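## Task

Place C15 on site 2 and C16 on site 3 of carrier PC7. Each must lie flat inside its locators, with well A1 in the corner marked A1. Site 1 stays empty and C51 stays in its nest. Slide PC7 into rail tracks 1-6 until the lamp behind those tracks comes on, and leave it resting down in the tracks. Then release it and pull the gripper away.

## Robot and tools

ROBOT. There is one arm: a five-joint xArm5 with a two-finger gripper. Joint 1 turns the arm about a vertical axis. The next three joints bend it within one vertical plane through that axis, and the fifth rolls the gripper. The hand can pitch toward or away from the base but can never point sideways out of that plane. The fingers point along the gripper's +z axis and close along its y axis. end_effector_position is the point between the pads when they are closed, about 2 cm behind the fingertips. The tips move about 10 mm further out as the fingers close. The hand opens to at most 84 mm.

FRAME. All poses use the scene frame. Its origin is on the table top under the arm's base, +z points up, and +y is to the left when you look along +x. Positions are in metres. Orientation is a quaternion written w first. The reported hand position can be off a little, more so at long reach.

SCENE. Plates sit in nests S1, S2 and S3, which stand in a row beside the apron; S1 is closest to the robot. In scene 1, M06 (96-well) is in S1, M60 (384-well) in S2 and M09 (deep-well block) in S3. Scene 2's items are named in its task. PC7 lies loose on the apron in front of the rails, where you may slide and square it. Its site 1 is the one beside the handle. Rail tracks 1 to 18 are numbered on the apron; seen from the base, track 1 is on the left. On each labelled item, well A1 is at the labelled short end, in the corner farthest from the labelled long side. Grip items only across their width, on the body above the flange. A pad pushed down over a flange can jam, and opening the hand may not free it.

execute_actions. The argument "actions" is a list holding zero or one item. An empty list only returns the current state. A motion item is {"rows": [...], "steps": n}. It has 1 to 15 rows and n is at most 15, with 15 as the default. Each step lasts 1/30 s and the last row repeats until n is reached. A row is 8 numbers: x, y, z, qw, qx, qy, qz, opening. These give an absolute target pose for the gripper point in the scene frame, not an offset. The opening runs from -1 (closed) to +1 (fully open, 0.084 m). A wait item is {"steps": n} with n up to 300. It counts from the previous result, so your reply time is included. The optional "pictures" flag (true or false) controls whether images come back. A call is refused, and nothing moves, if the target lies more than 0.6 m from the last reported position along any gripper axis.

move. "target" is one absolute row of 8 numbers in the same layout. "speed" is the top path speed in m/s, from 0.002 to 0.5 (default 0.25); turning is limited to twice that value in rad/s. The path is straight and lasts 0.5 to 10 s. A longer path is cut off at 10 s. The path ignores obstacles. The opening is applied at the start. The result ends with a move: line. It reports done, off_target, moving, held or fault, and limits such as paced (the pose was clipped) or held (some steps were blocked; afterwards the arm may move much faster than speed). It also gives the distance left to the target. A tilted hand on a long straight path often finishes held or off_target.

wait. "seconds" runs from 0 to 10 and sends nothing new. zoom_image takes "camera" (cam_head_left, cam_head_right, cam_high, cam_low, cam_wrist, each 504x504) and "region" [x0, y0, x1, y1] in pixels, with (0,0) at the top left and at most 504 by 504. read_manual returns only licence texts. finished_scene takes "scene" (1 or 2). It closes that scene for good and returns the next task.

CONTROL. Each step, the commanded pose is clipped to within 70 mm and 16 degrees of the measured pose. After an action the arm continues only to the last clipped pose, so check the reported pose and send the remainder. Joints move at no more than 3.14 rad/s. The simulation keeps running while you think.

RESULTS. The state line gives position, quaternion and linear and angular velocities. grip_measured is the actual finger opening on the command scale. To keep hold of a part, command an opening well below grip_measured; the lower the value, the harder the squeeze, up to about 24 N per pad. HELD marks steps that were not sent, or only partly sent. A pose unreachable line means the clearance check altered the command. Hand target shows where the controller is currently heading. Joint positions are listed from base to gripper. Joint ranges in rad: waist ±6.283, shoulder -2.059 to 2.094, elbow -3.927 to 0.192, wrist pitch -1.693 to 3.142, wrist roll ±6.283.

FAULTS. Load limits in N m are waist 47.5, shoulder 47.5, elbow 28.5, wrist pitch 19 and wrist roll 19, and a held object's weight counts toward them. Reaching a limit causes a TORQUE FAULT: the arm backs off, holds for 10 s and drops the rest of the call. Holding a load heats the motors. MOTOR HOT appears at 65 °C, and at 80 °C an OVER-TEMPERATURE FAULT brakes the arm until it cools.

AVOID. Do not knock anything off the table; that ends the scene. Avoid drops, slips, slams, fast impacts and hard presses. Impacts are harder at higher speed and with targets set deep past the contact point. A held part may occasionally be tugged, and loose items may be nudged.

Each tool is called after "Call:" as name(argument=value, ...) on one line, values as JSON.

## Session

Call:
execute_actions(actions=[])

Scene clock: 0.00 s of 8000.00 s.
end_effector_position=(+0.1401, -0.1717, +0.2764) grip_measured=+1.00 end_effector_quat_wxyz=(+0.010, -0.656, +0.739, +0.151) end_effector_velocity=(-0.000, +0.000, +0.000) end_effector_angular_velocity=(+0.000, +0.000, +0.000)
Joint positions: [-0.835 -0.553 -0.479  1.349  0.814  0.084]
Joint velocities: [ 0.     0.    -0.     0.001 -0.    -0.   ]
Motor temperatures (°C, as the motors report them): [36 30 34 40 39]
Hand target: +0.140, -0.172, +0.276; +0.010, -0.656, +0.739, +0.151

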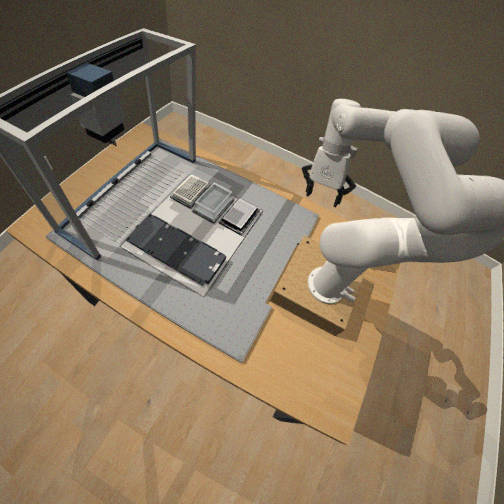

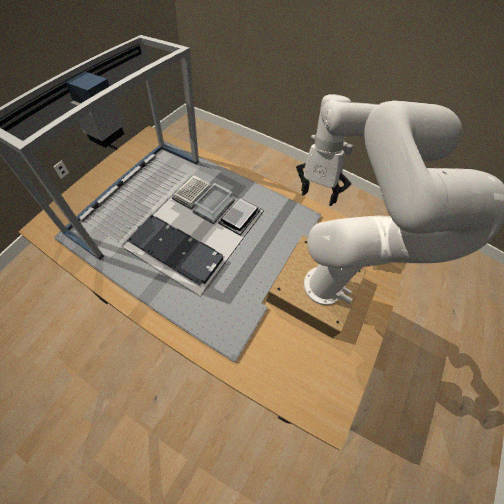

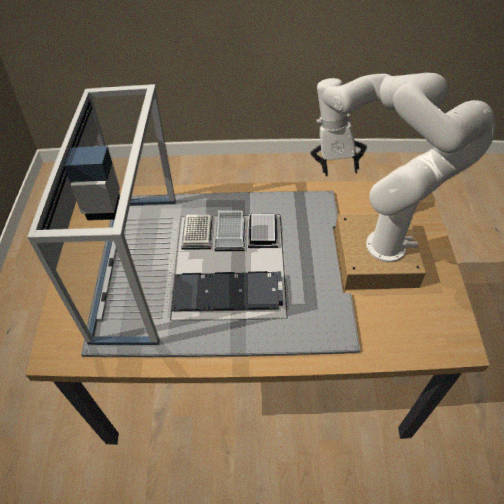

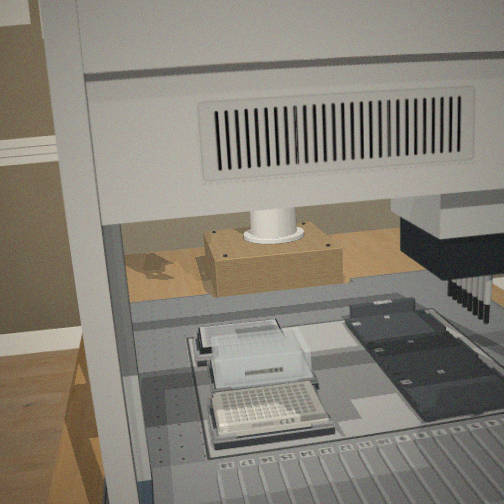

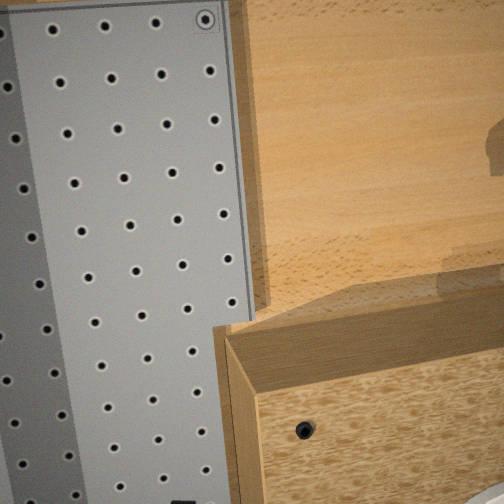

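Call:
move(target=[0.40,-0.18,0.36,0,0.7071,0.7071,0,1])

Call:
move(target=[0.52,-0.20,0.38,0,0.7071,0.7071,0,1])

Call:
move(target=[0.52,0.06,0.38,0,0.7071,0.7071,0,1])

Scene clock: 10.77 s of 8000.00 s.
end_effector_position=(+0.3998, -0.1807, +0.3597) grip_measured=+1.00 end_effector_quat_wxyz=(-0.001, +0.707, +0.707, +0.002) end_effector_velocity=(+0.000, +0.000, +0.000) end_effector_angular_velocity=(+0.001, +0.002, -0.005)
Joint positions: [-0.38  -0.1   -1.081  1.198  4.29   0.084]
Joint velocities: [ 0.     0.003 -0.004  0.003  0.005 -0.   ]
Motor temperatures (°C, as the motors report them): [36 30 37 40 39]
Hand target: +0.400, -0.181, +0.360; -0.001, +0.707, +0.707, +0.002
Off the commanded pose: 0.001 m, 0 deg.
After step 90, 1.27 s passed at rest.
move: done

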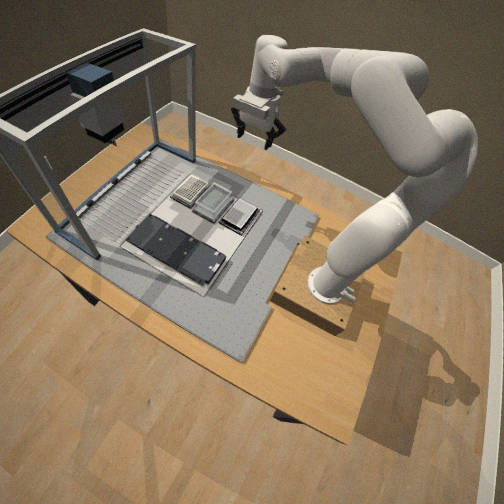

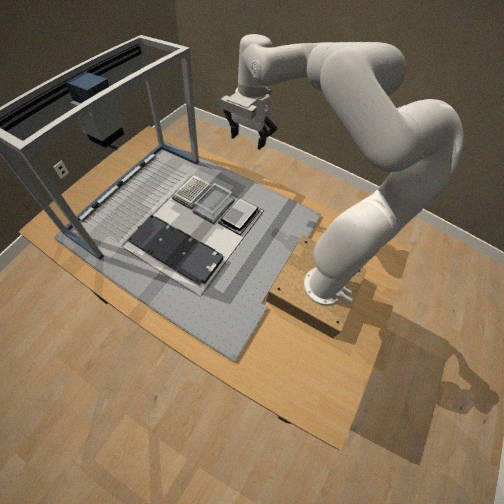

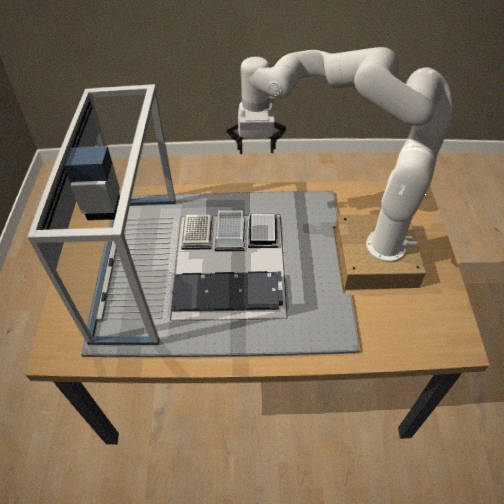

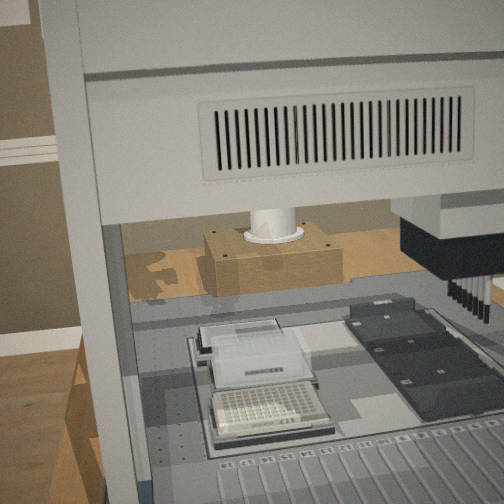

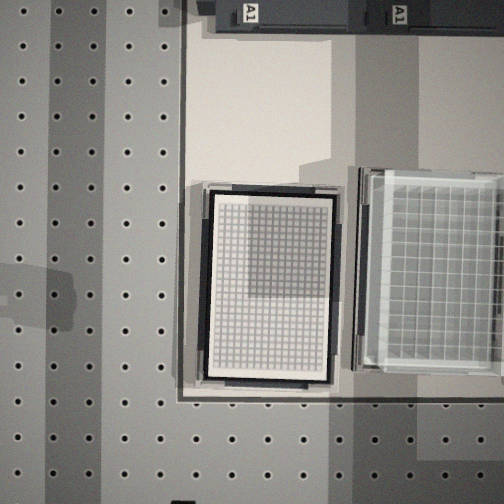

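Scene clock: 11.83 s of 8000.00 s.
end_effector_position=(+0.5198, -0.2002, +0.3801) grip_measured=+1.00 end_effector_quat_wxyz=(-0.000, +0.707, +0.707, +0.002) end_effector_velocity=(+0.001, +0.000, -0.000) end_effector_angular_velocity=(+0.003, +0.007, +0.000)
Joint positions: [-0.324  0.313 -1.644  1.347  4.347  0.084]
Joint velocities: [ 0.001  0.011 -0.015  0.011  0.001 -0.   ]
Motor temperatures (°C, as the motors report them): [36 30 38 40 39]
Hand target: +0.520, -0.200, +0.380; -0.001, +0.707, +0.707, +0.002
Off the commanded pose: 0.000 m, 0 deg.
move: done

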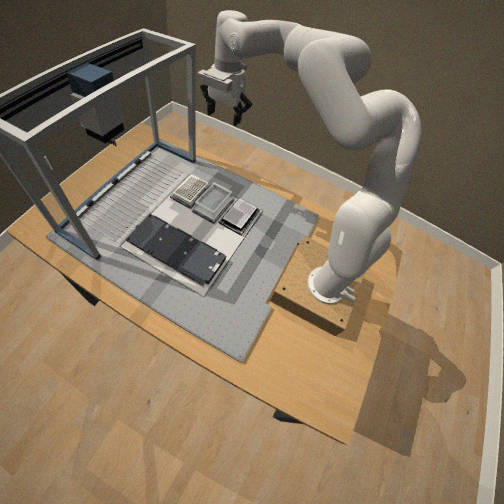

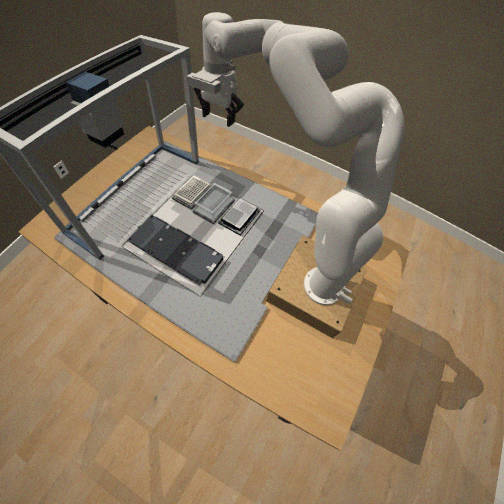

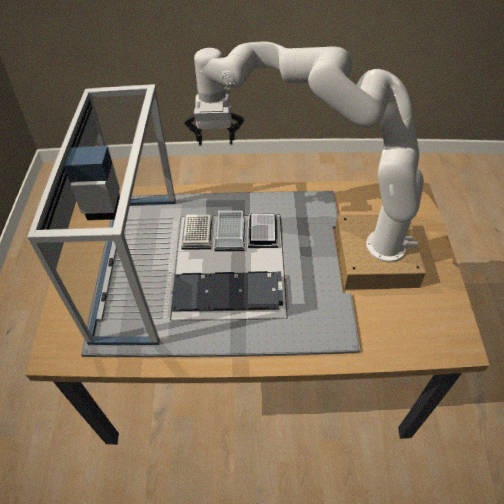

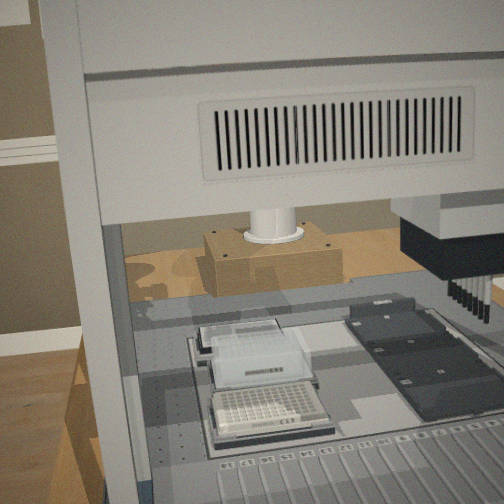

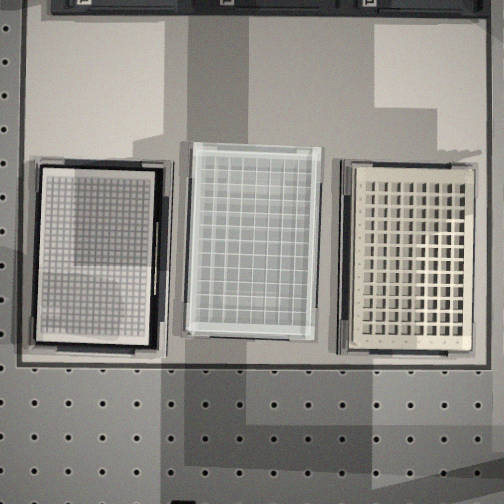

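Scene clock: 13.37 s of 8000.00 s.
end_effector_position=(+0.5204, +0.0591, +0.3800) grip_measured=+1.00 end_effector_quat_wxyz=(+0.002, +0.707, +0.707, -0.002) end_effector_velocity=(-0.000, +0.003, +0.000) end_effector_angular_velocity=(-0.000, +0.001, +0.002)
Joint positions: [ 0.153  0.189 -1.478  1.306  4.824  0.084]
Joint velocities: [ 0.006  0.001 -0.003  0.002  0.004 -0.   ]
Motor temperatures (°C, as the motors report them): [36 30 38 40 39]
Hand target: +0.520, +0.060, +0.380; +0.002, +0.707, +0.707, -0.002
Off the commanded pose: 0.001 m, 0 deg.
move: done

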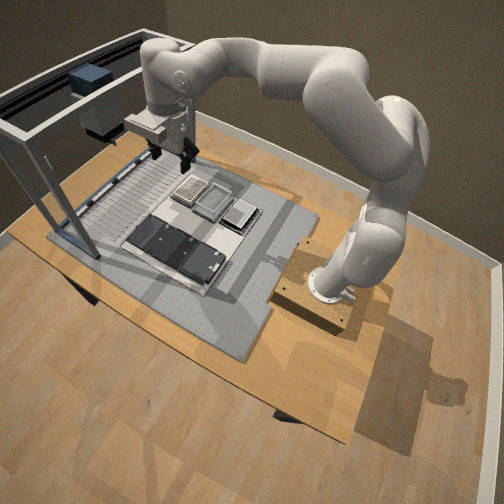

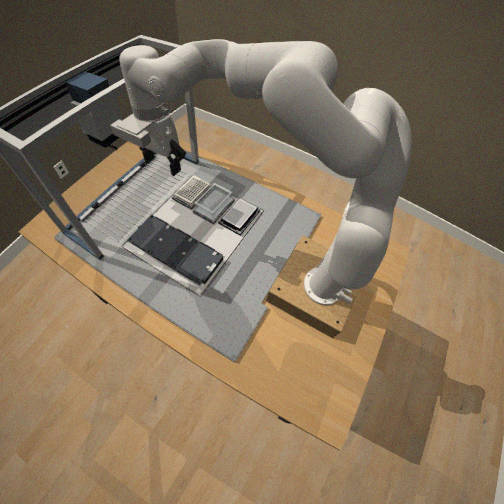

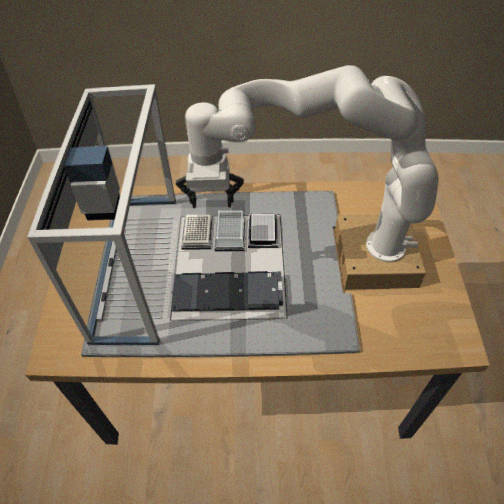

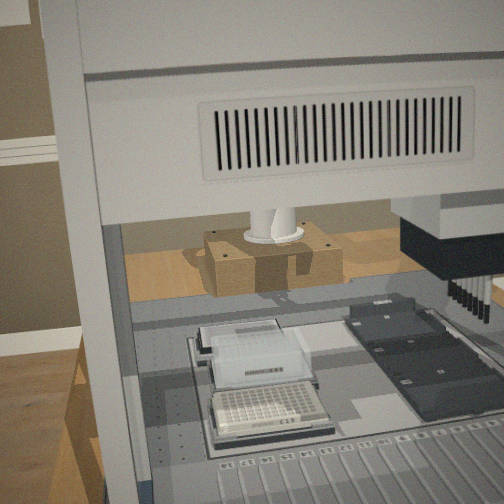

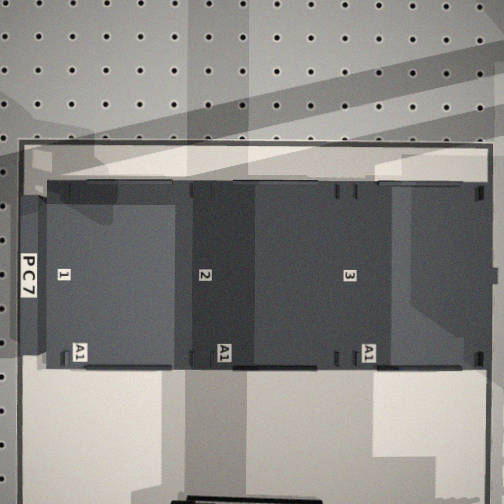

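Call:
zoom_image(camera="cam_low", region=[170,300,350,460])

Call:
zoom_image(camera="cam_head_left", region=[150,160,280,250])

Region (170, 300, 350, 460) of cam_low's 504x504 image, scaled by 2.800, with more detail than that image has.

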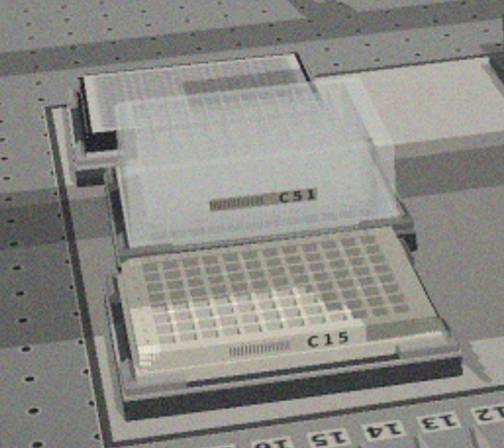

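Region (150, 160, 280, 250) of cam_head_left's 504x504 image, scaled by 3.877, with more detail than that image has; it fills the top 349 rows of this view, and the rest is white.

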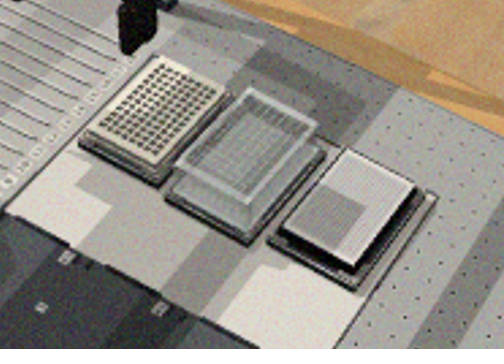

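Call:
move(target=[0.604,-0.133,0.13,0,0.7071,0.7071,0,1])

Scene clock: 27.43 s of 8000.00 s.
end_effector_position=(+0.6038, -0.1327, +0.1306) grip_measured=+1.00 end_effector_quat_wxyz=(+0.000, +0.707, +0.707, +0.001) end_effector_velocity=(-0.003, -0.001, -0.006) end_effector_angular_velocity=(+0.003, +0.012, -0.002)
Joint positions: [-0.174  0.779 -1.63   0.868  4.496  0.084]
Joint velocities: [-0.003  0.01  -0.001  0.003 -0.001 -0.   ]
Motor temperatures (°C, as the motors report them): [36 30 40 39 39]
Hand target: +0.604, -0.133, +0.130; -0.000, +0.707, +0.707, +0.000
Off the commanded pose: 0.001 m, 0 deg.
After step 90, 9.20 s passed at rest.
move: done

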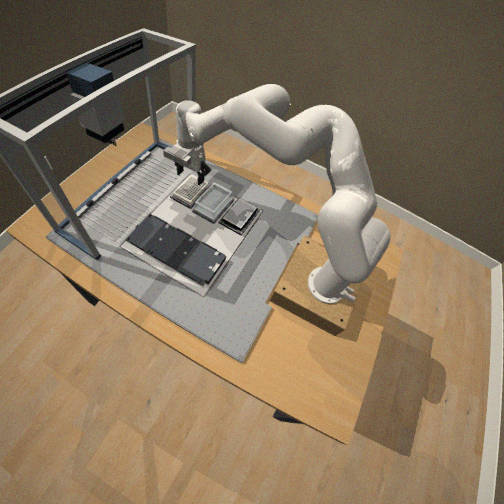

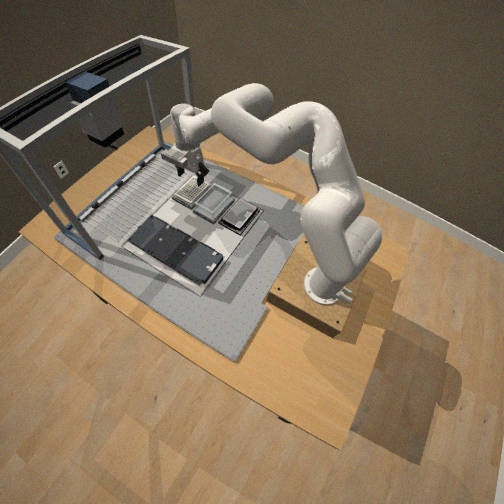

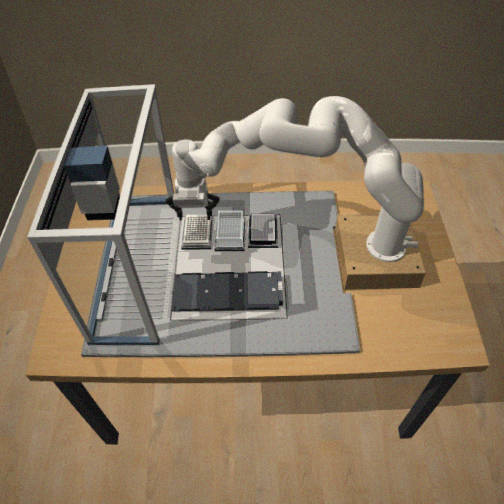

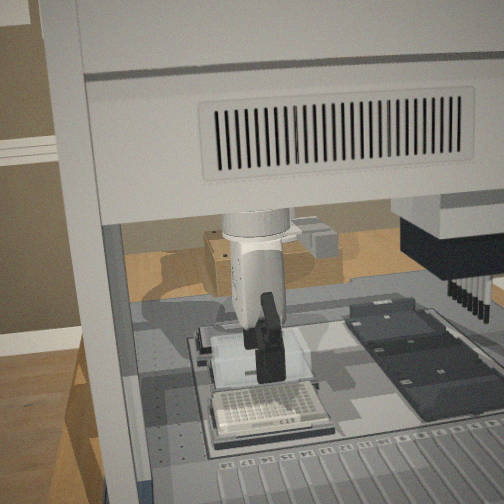

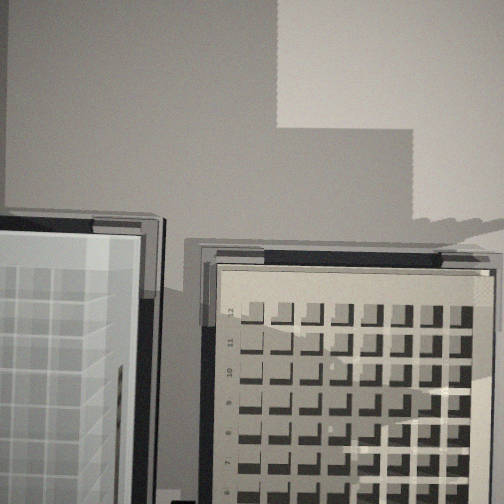

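Call:
move(target=[0.603,-0.133,0.085,0,0.7071,0.7071,0,1], speed=0.06)

Call:
move(target=[0.603,-0.133,0.064,0,0.7071,0.7071,0,1], speed=0.015)

Scene clock: 32.00 s of 8000.00 s.
end_effector_position=(+0.6032, -0.1330, +0.0854) grip_measured=+1.00 end_effector_quat_wxyz=(+0.000, +0.707, +0.707, +0.001) end_effector_velocity=(+0.002, -0.000, +0.001) end_effector_angular_velocity=(-0.001, -0.006, +0.001)
Joint positions: [-0.175  0.865 -1.635  0.787  4.495  0.084]
Joint velocities: [ 0.     0.    -0.004 -0.003 -0.001  0.   ]
Motor temperatures (°C, as the motors report them): [36 31 40 39 39]
Hand target: +0.603, -0.133, +0.085; -0.000, +0.707, +0.707, +0.000
Off the commanded pose: 0.000 m, 0 deg.
After step 90, 0.47 s passed at rest.
move: done

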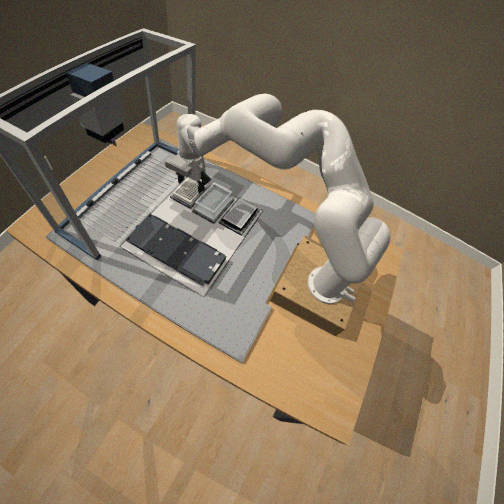

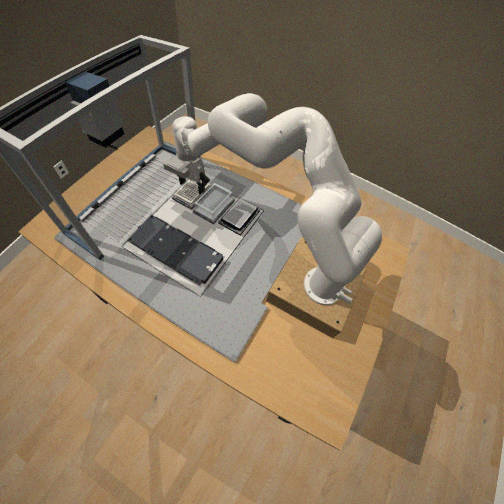

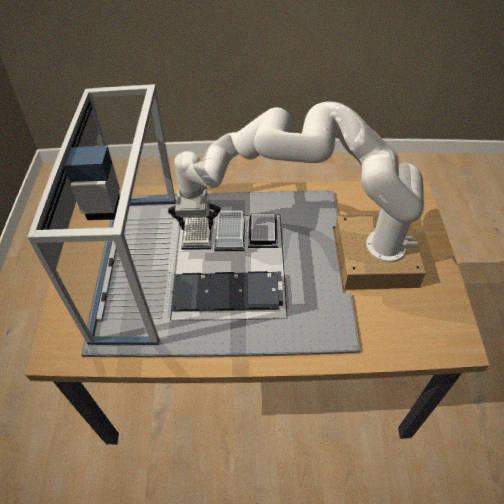

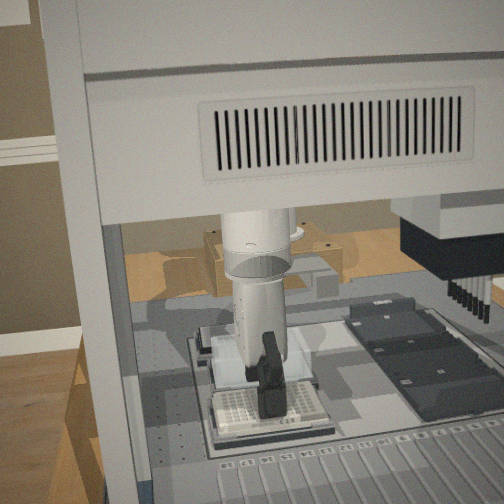

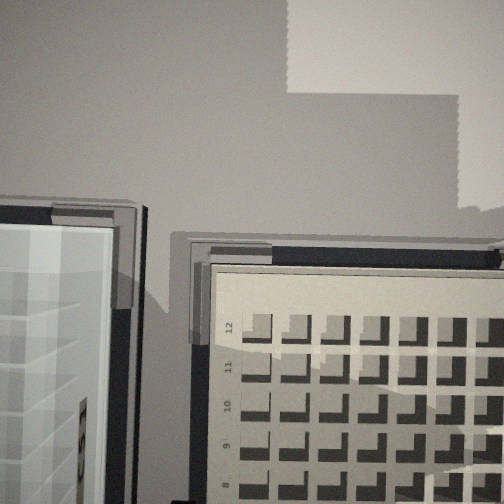

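Scene clock: 33.67 s of 8000.00 s.
end_effector_position=(+0.6041, -0.1333, +0.0669) grip_measured=+1.00 end_effector_quat_wxyz=(+0.001, +0.707, +0.707, +0.001) end_effector_velocity=(-0.001, +0.000, -0.003) end_effector_angular_velocity=(+0.000, +0.001, +0.000)
Joint positions: [-0.175  0.906 -1.648  0.757  4.495  0.084]
Joint velocities: [-0.     0.006  0.    -0.005 -0.     0.   ]
Motor temperatures (°C, as the motors report them): [36 31 40 39 39]
Hand target: +0.603, -0.133, +0.064; -0.000, +0.707, +0.707, +0.000
Off the commanded pose: 0.003 m, 0 deg.
move: done

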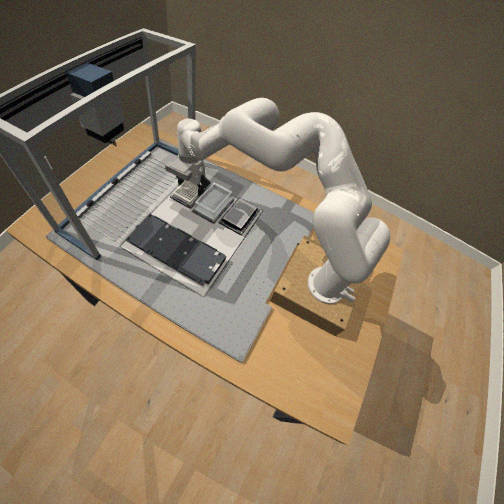

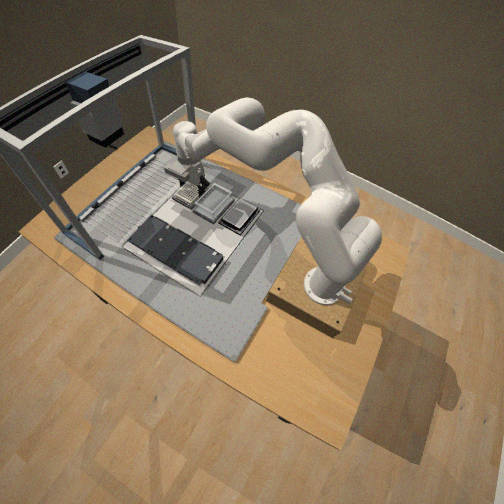

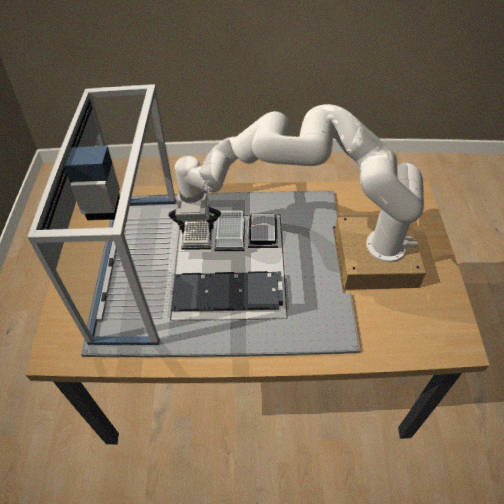

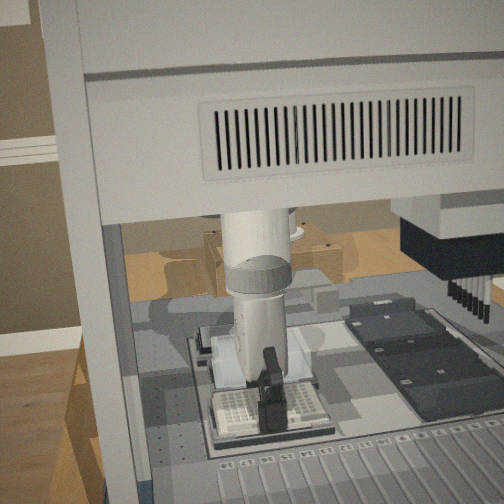

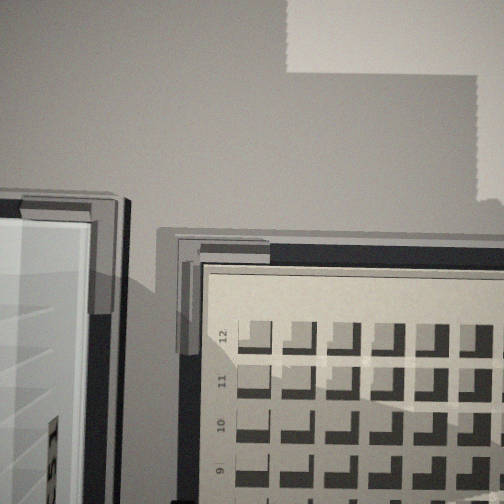

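Call:
move(target=[0.602,-0.133,0.075,0,0.7071,0.7071,0,1], speed=0.03)

Call:
move(target=[0.602,-0.133,0.063,0,0.7071,0.7071,0,1], speed=0.01)

Scene clock: 39.23 s of 8000.00 s.
end_effector_position=(+0.6020, -0.1330, +0.0746) grip_measured=+1.00 end_effector_quat_wxyz=(-0.000, +0.707, +0.707, +0.000) end_effector_velocity=(-0.000, +0.000, +0.002) end_effector_angular_velocity=(+0.000, +0.002, +0.000)
Joint positions: [-0.175  0.884 -1.634  0.768  4.495  0.084]
Joint velocities: [-0.    -0.005  0.001  0.006 -0.     0.   ]
Motor temperatures (°C, as the motors report them): [36 31 39 40 39]
Hand target: +0.602, -0.133, +0.075; -0.000, +0.707, +0.707, +0.000
Off the commanded pose: 0.000 m, 0 deg.
After step 90, 1.77 s passed at rest.
move: done

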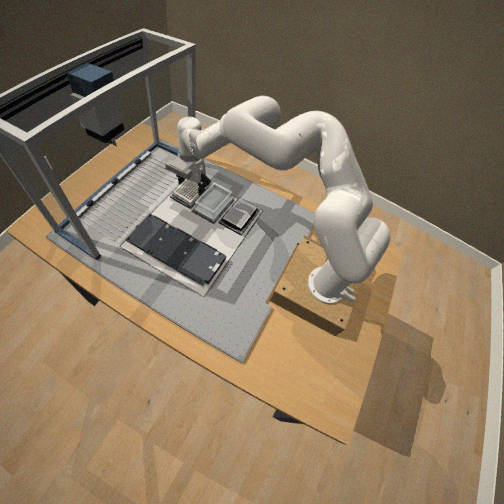

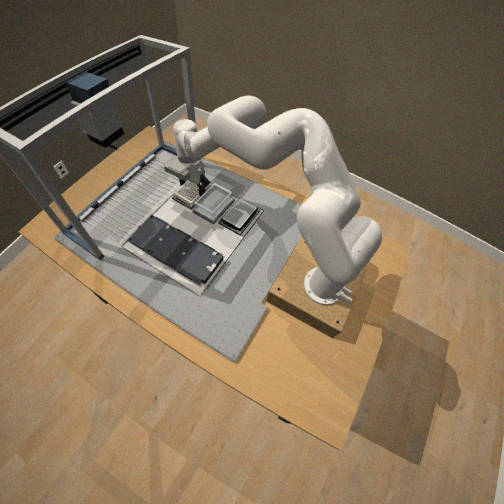

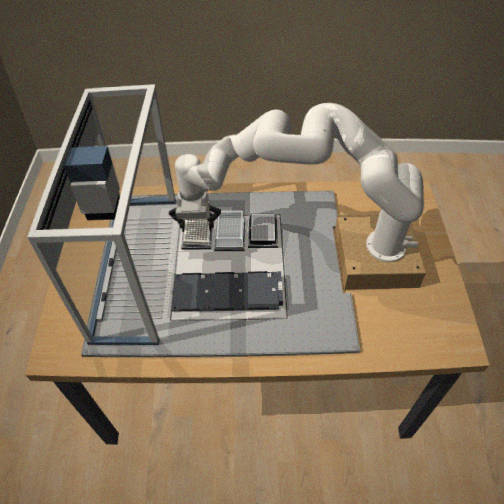

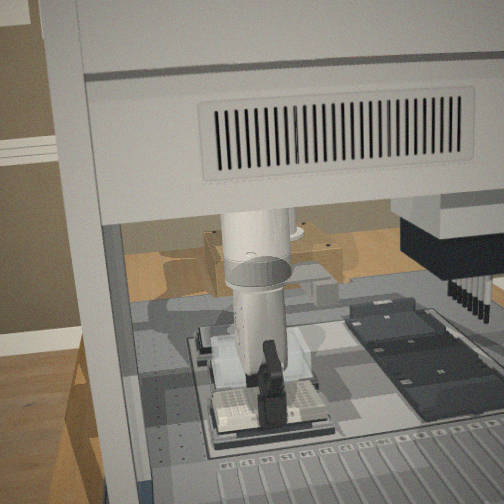

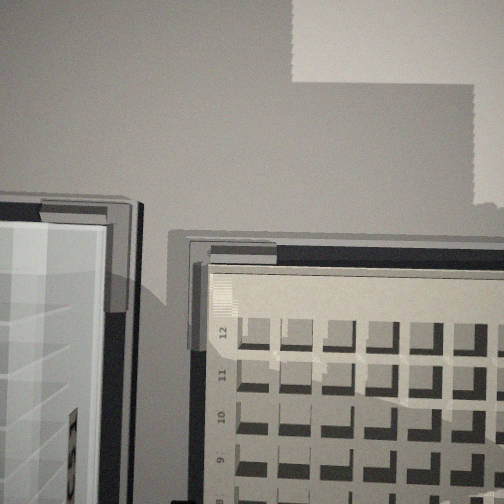

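Scene clock: 40.60 s of 8000.00 s.
end_effector_position=(+0.6029, -0.1332, +0.0659) grip_measured=+1.00 end_effector_quat_wxyz=(+0.000, +0.707, +0.707, +0.001) end_effector_velocity=(+0.001, -0.000, +0.000) end_effector_angular_velocity=(-0.001, -0.005, -0.001)
Joint positions: [-0.175  0.904 -1.642  0.753  4.495  0.084]
Joint velocities: [-0.    -0.001  0.003 -0.006  0.001  0.   ]
Motor temperatures (°C, as the motors report them): [36 31 39 40 39]
Hand target: +0.602, -0.133, +0.063; -0.000, +0.707, +0.707, +0.000
Off the commanded pose: 0.003 m, 0 deg.
move: done

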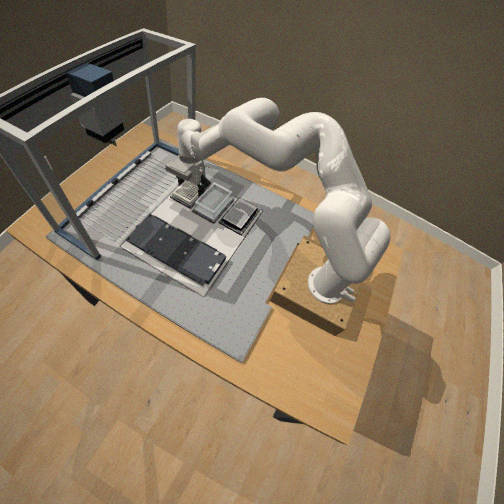

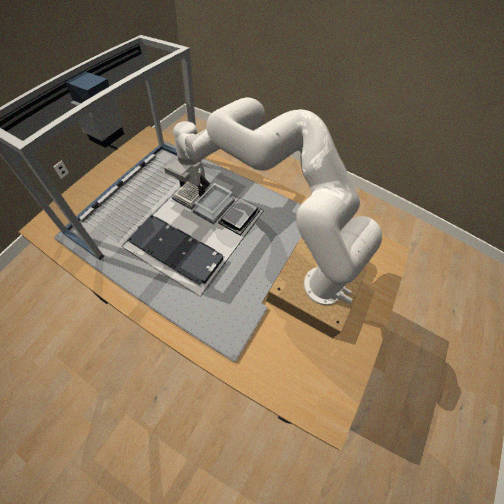

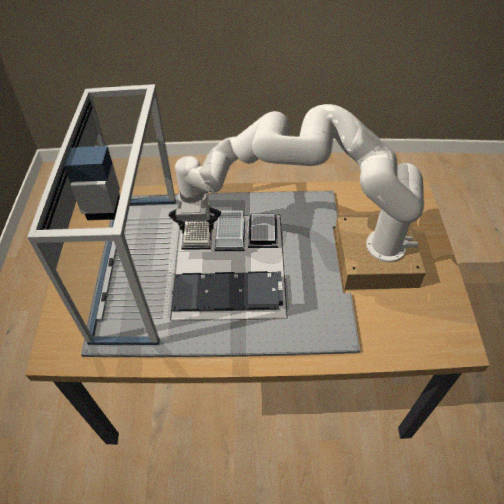

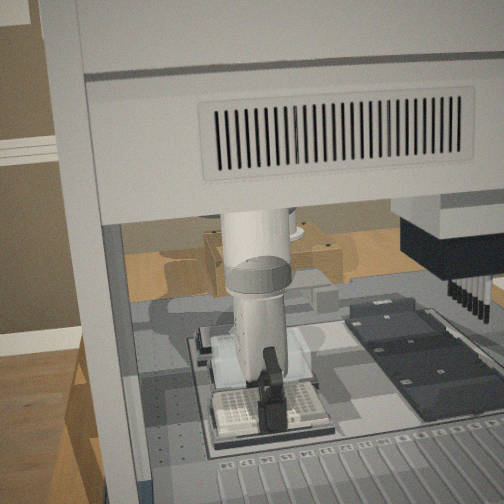

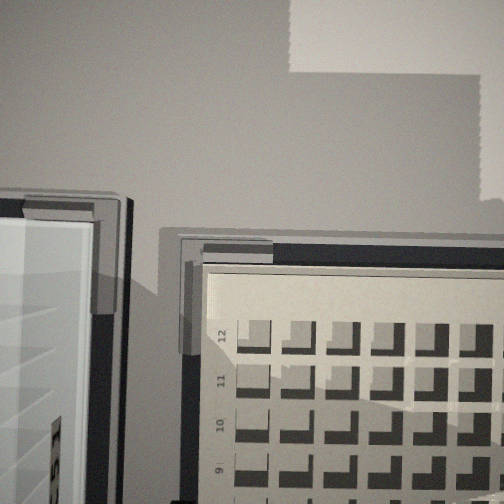

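Call:
move(target=[0.6025,-0.133,0.0675,0,0.7071,0.7071,0,1], speed=0.01)

Call:
move(target=[0.6025,-0.133,0.0675,0,0.7071,0.7071,0,0.6])

Call:
move(target=[0.6025,-0.133,0.12,0,0.7071,0.7071,0,0.6], speed=0.05)

Scene clock: 44.60 s of 8000.00 s.
end_effector_position=(+0.6029, -0.1331, +0.0670) grip_measured=+1.00 end_effector_quat_wxyz=(+0.000, +0.707, +0.707, +0.001) end_effector_velocity=(-0.001, +0.000, +0.001) end_effector_angular_velocity=(+0.001, +0.003, +0.000)
Joint positions: [-0.175  0.902 -1.642  0.756  4.495  0.084]
Joint velocities: [ 0.    -0.002 -0.     0.005 -0.     0.   ]
Motor temperatures (°C, as the motors report them): [36 30 38 40 39]
Hand target: +0.603, -0.133, +0.067; -0.000, +0.707, +0.707, +0.000
Off the commanded pose: 0.001 m, 0 deg.
After step 90, 0.30 s passed at rest.
move: done

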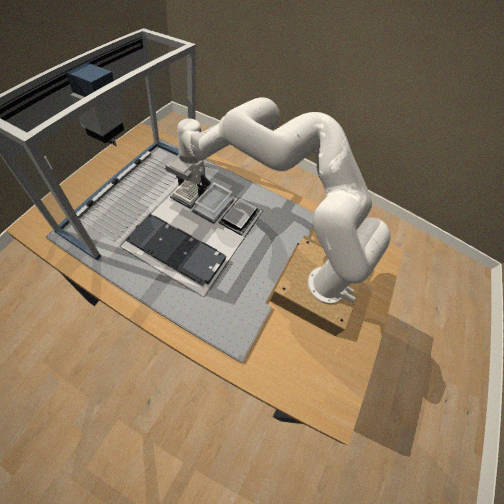

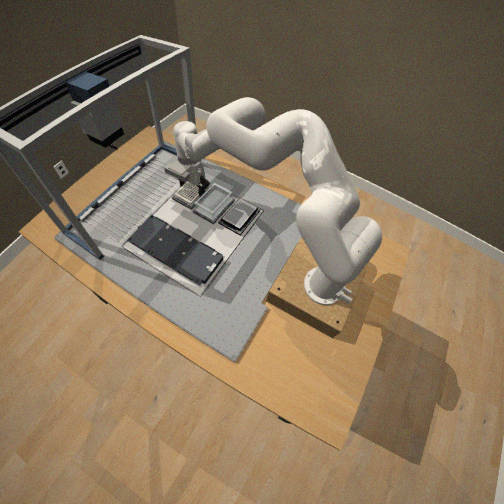

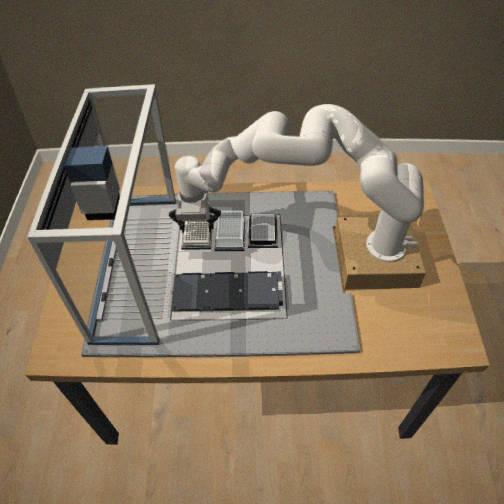

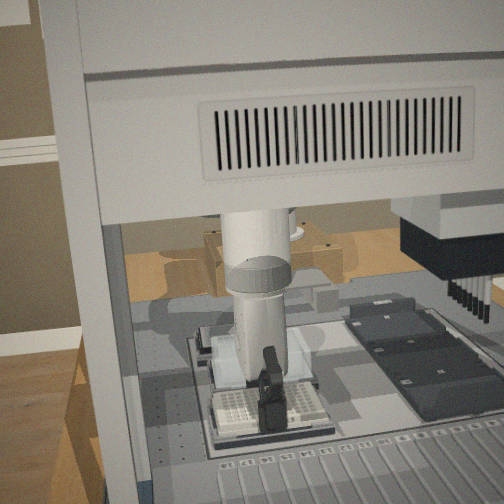

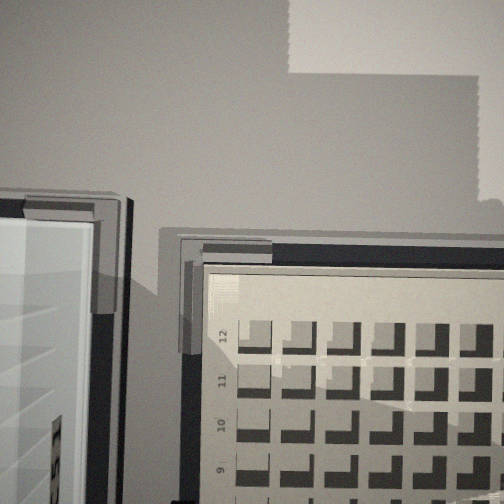

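Scene clock: 45.30 s of 8000.00 s.
end_effector_position=(+0.6025, -0.1330, +0.0673) grip_measured=+0.97 end_effector_quat_wxyz=(-0.000, +0.707, +0.707, +0.000) end_effector_velocity=(-0.001, +0.000, -0.000) end_effector_angular_velocity=(+0.001, +0.002, -0.000)
Joint positions: [-0.175  0.901 -1.642  0.758  4.495  0.083]
Joint velocities: [ 0.    -0.001  0.002  0.002  0.    -0.   ]
Motor temperatures (°C, as the motors report them): [36 30 38 40 39]
Hand target: +0.603, -0.133, +0.068; -0.000, +0.707, +0.707, +0.000
Off the commanded pose: 0.000 m, 0 deg.
move: done

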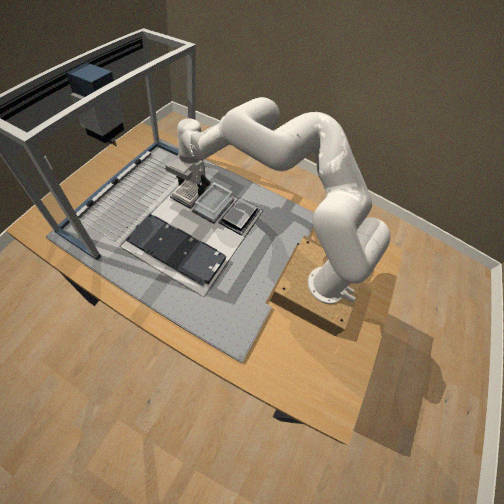

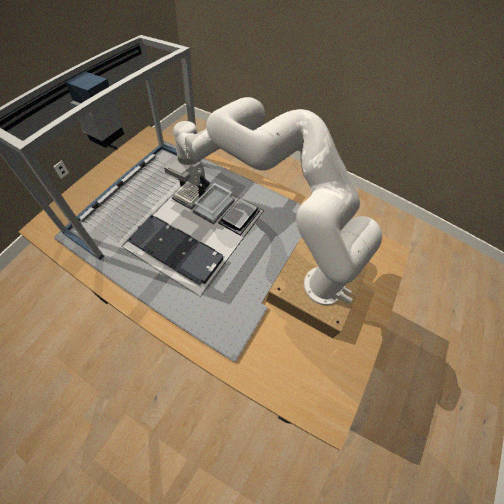

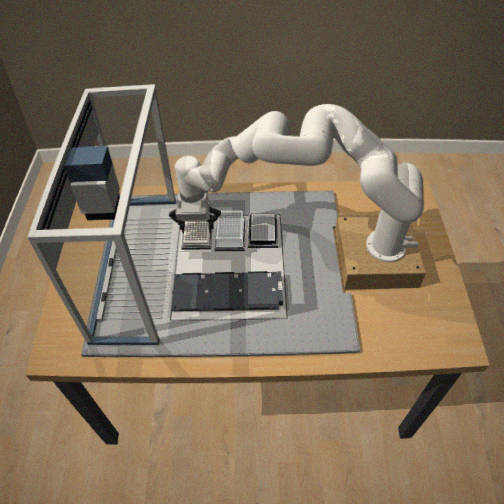

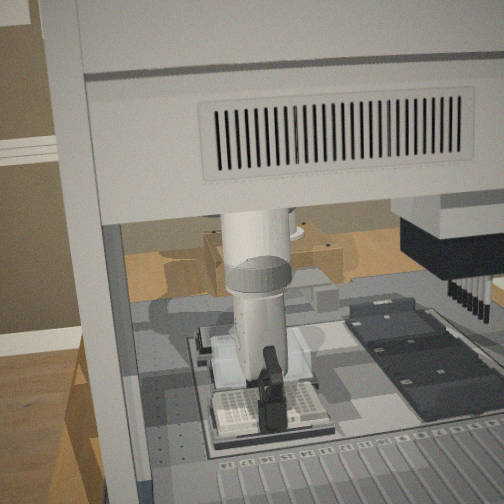

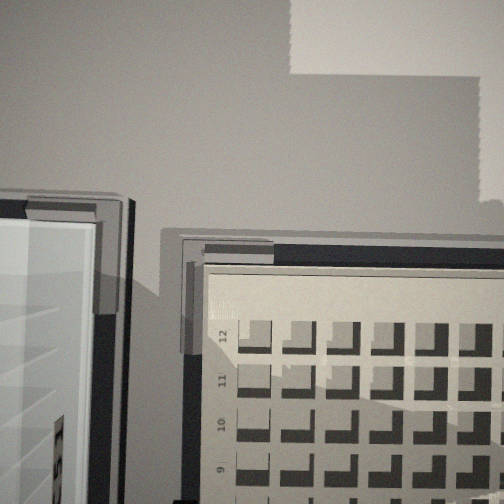

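Scene clock: 46.70 s of 8000.00 s.
end_effector_position=(+0.6023, -0.1330, +0.1196) grip_measured=+0.95 end_effector_quat_wxyz=(-0.001, +0.707, +0.707, +0.000) end_effector_velocity=(-0.001, +0.000, -0.001) end_effector_angular_velocity=(+0.001, +0.005, -0.001)
Joint positions: [-0.175  0.796 -1.624  0.847  4.495  0.082]
Joint velocities: [-0.     0.     0.001  0.004  0.001 -0.   ]
Motor temperatures (°C, as the motors report them): [36 31 38 40 39]
Hand target: +0.603, -0.133, +0.120; -0.000, +0.707, +0.707, +0.000
Off the commanded pose: 0.000 m, 0 deg.
move: done

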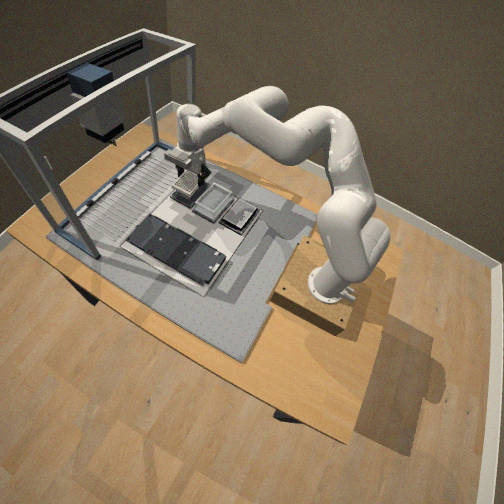

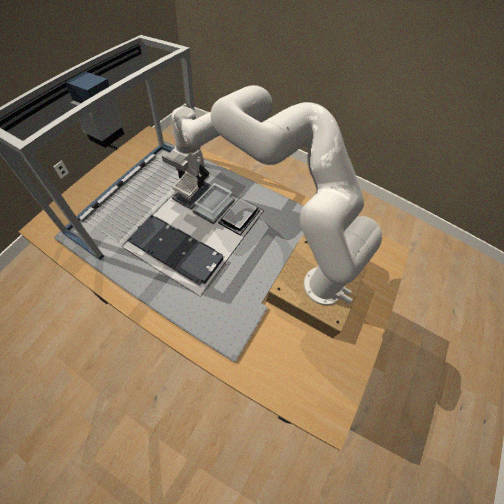

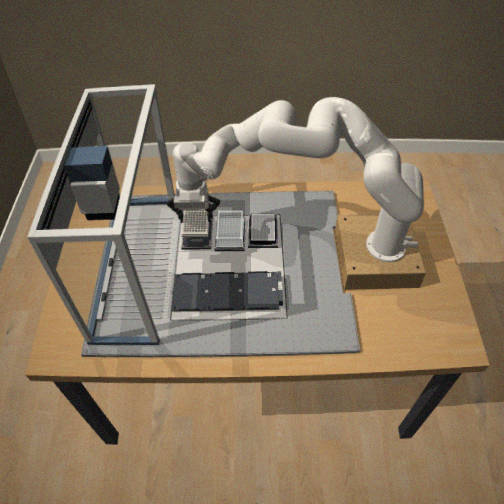

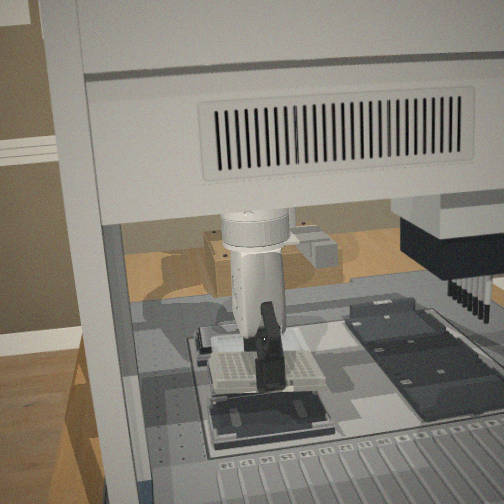

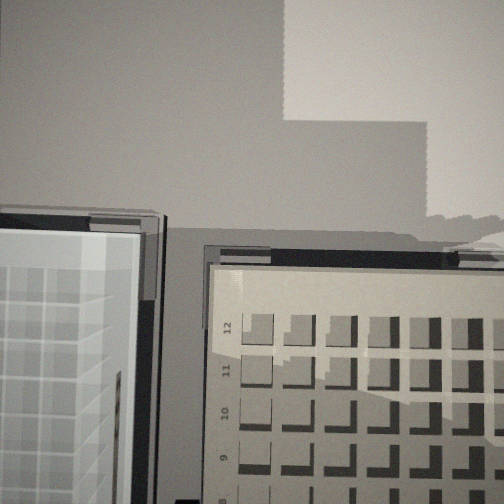

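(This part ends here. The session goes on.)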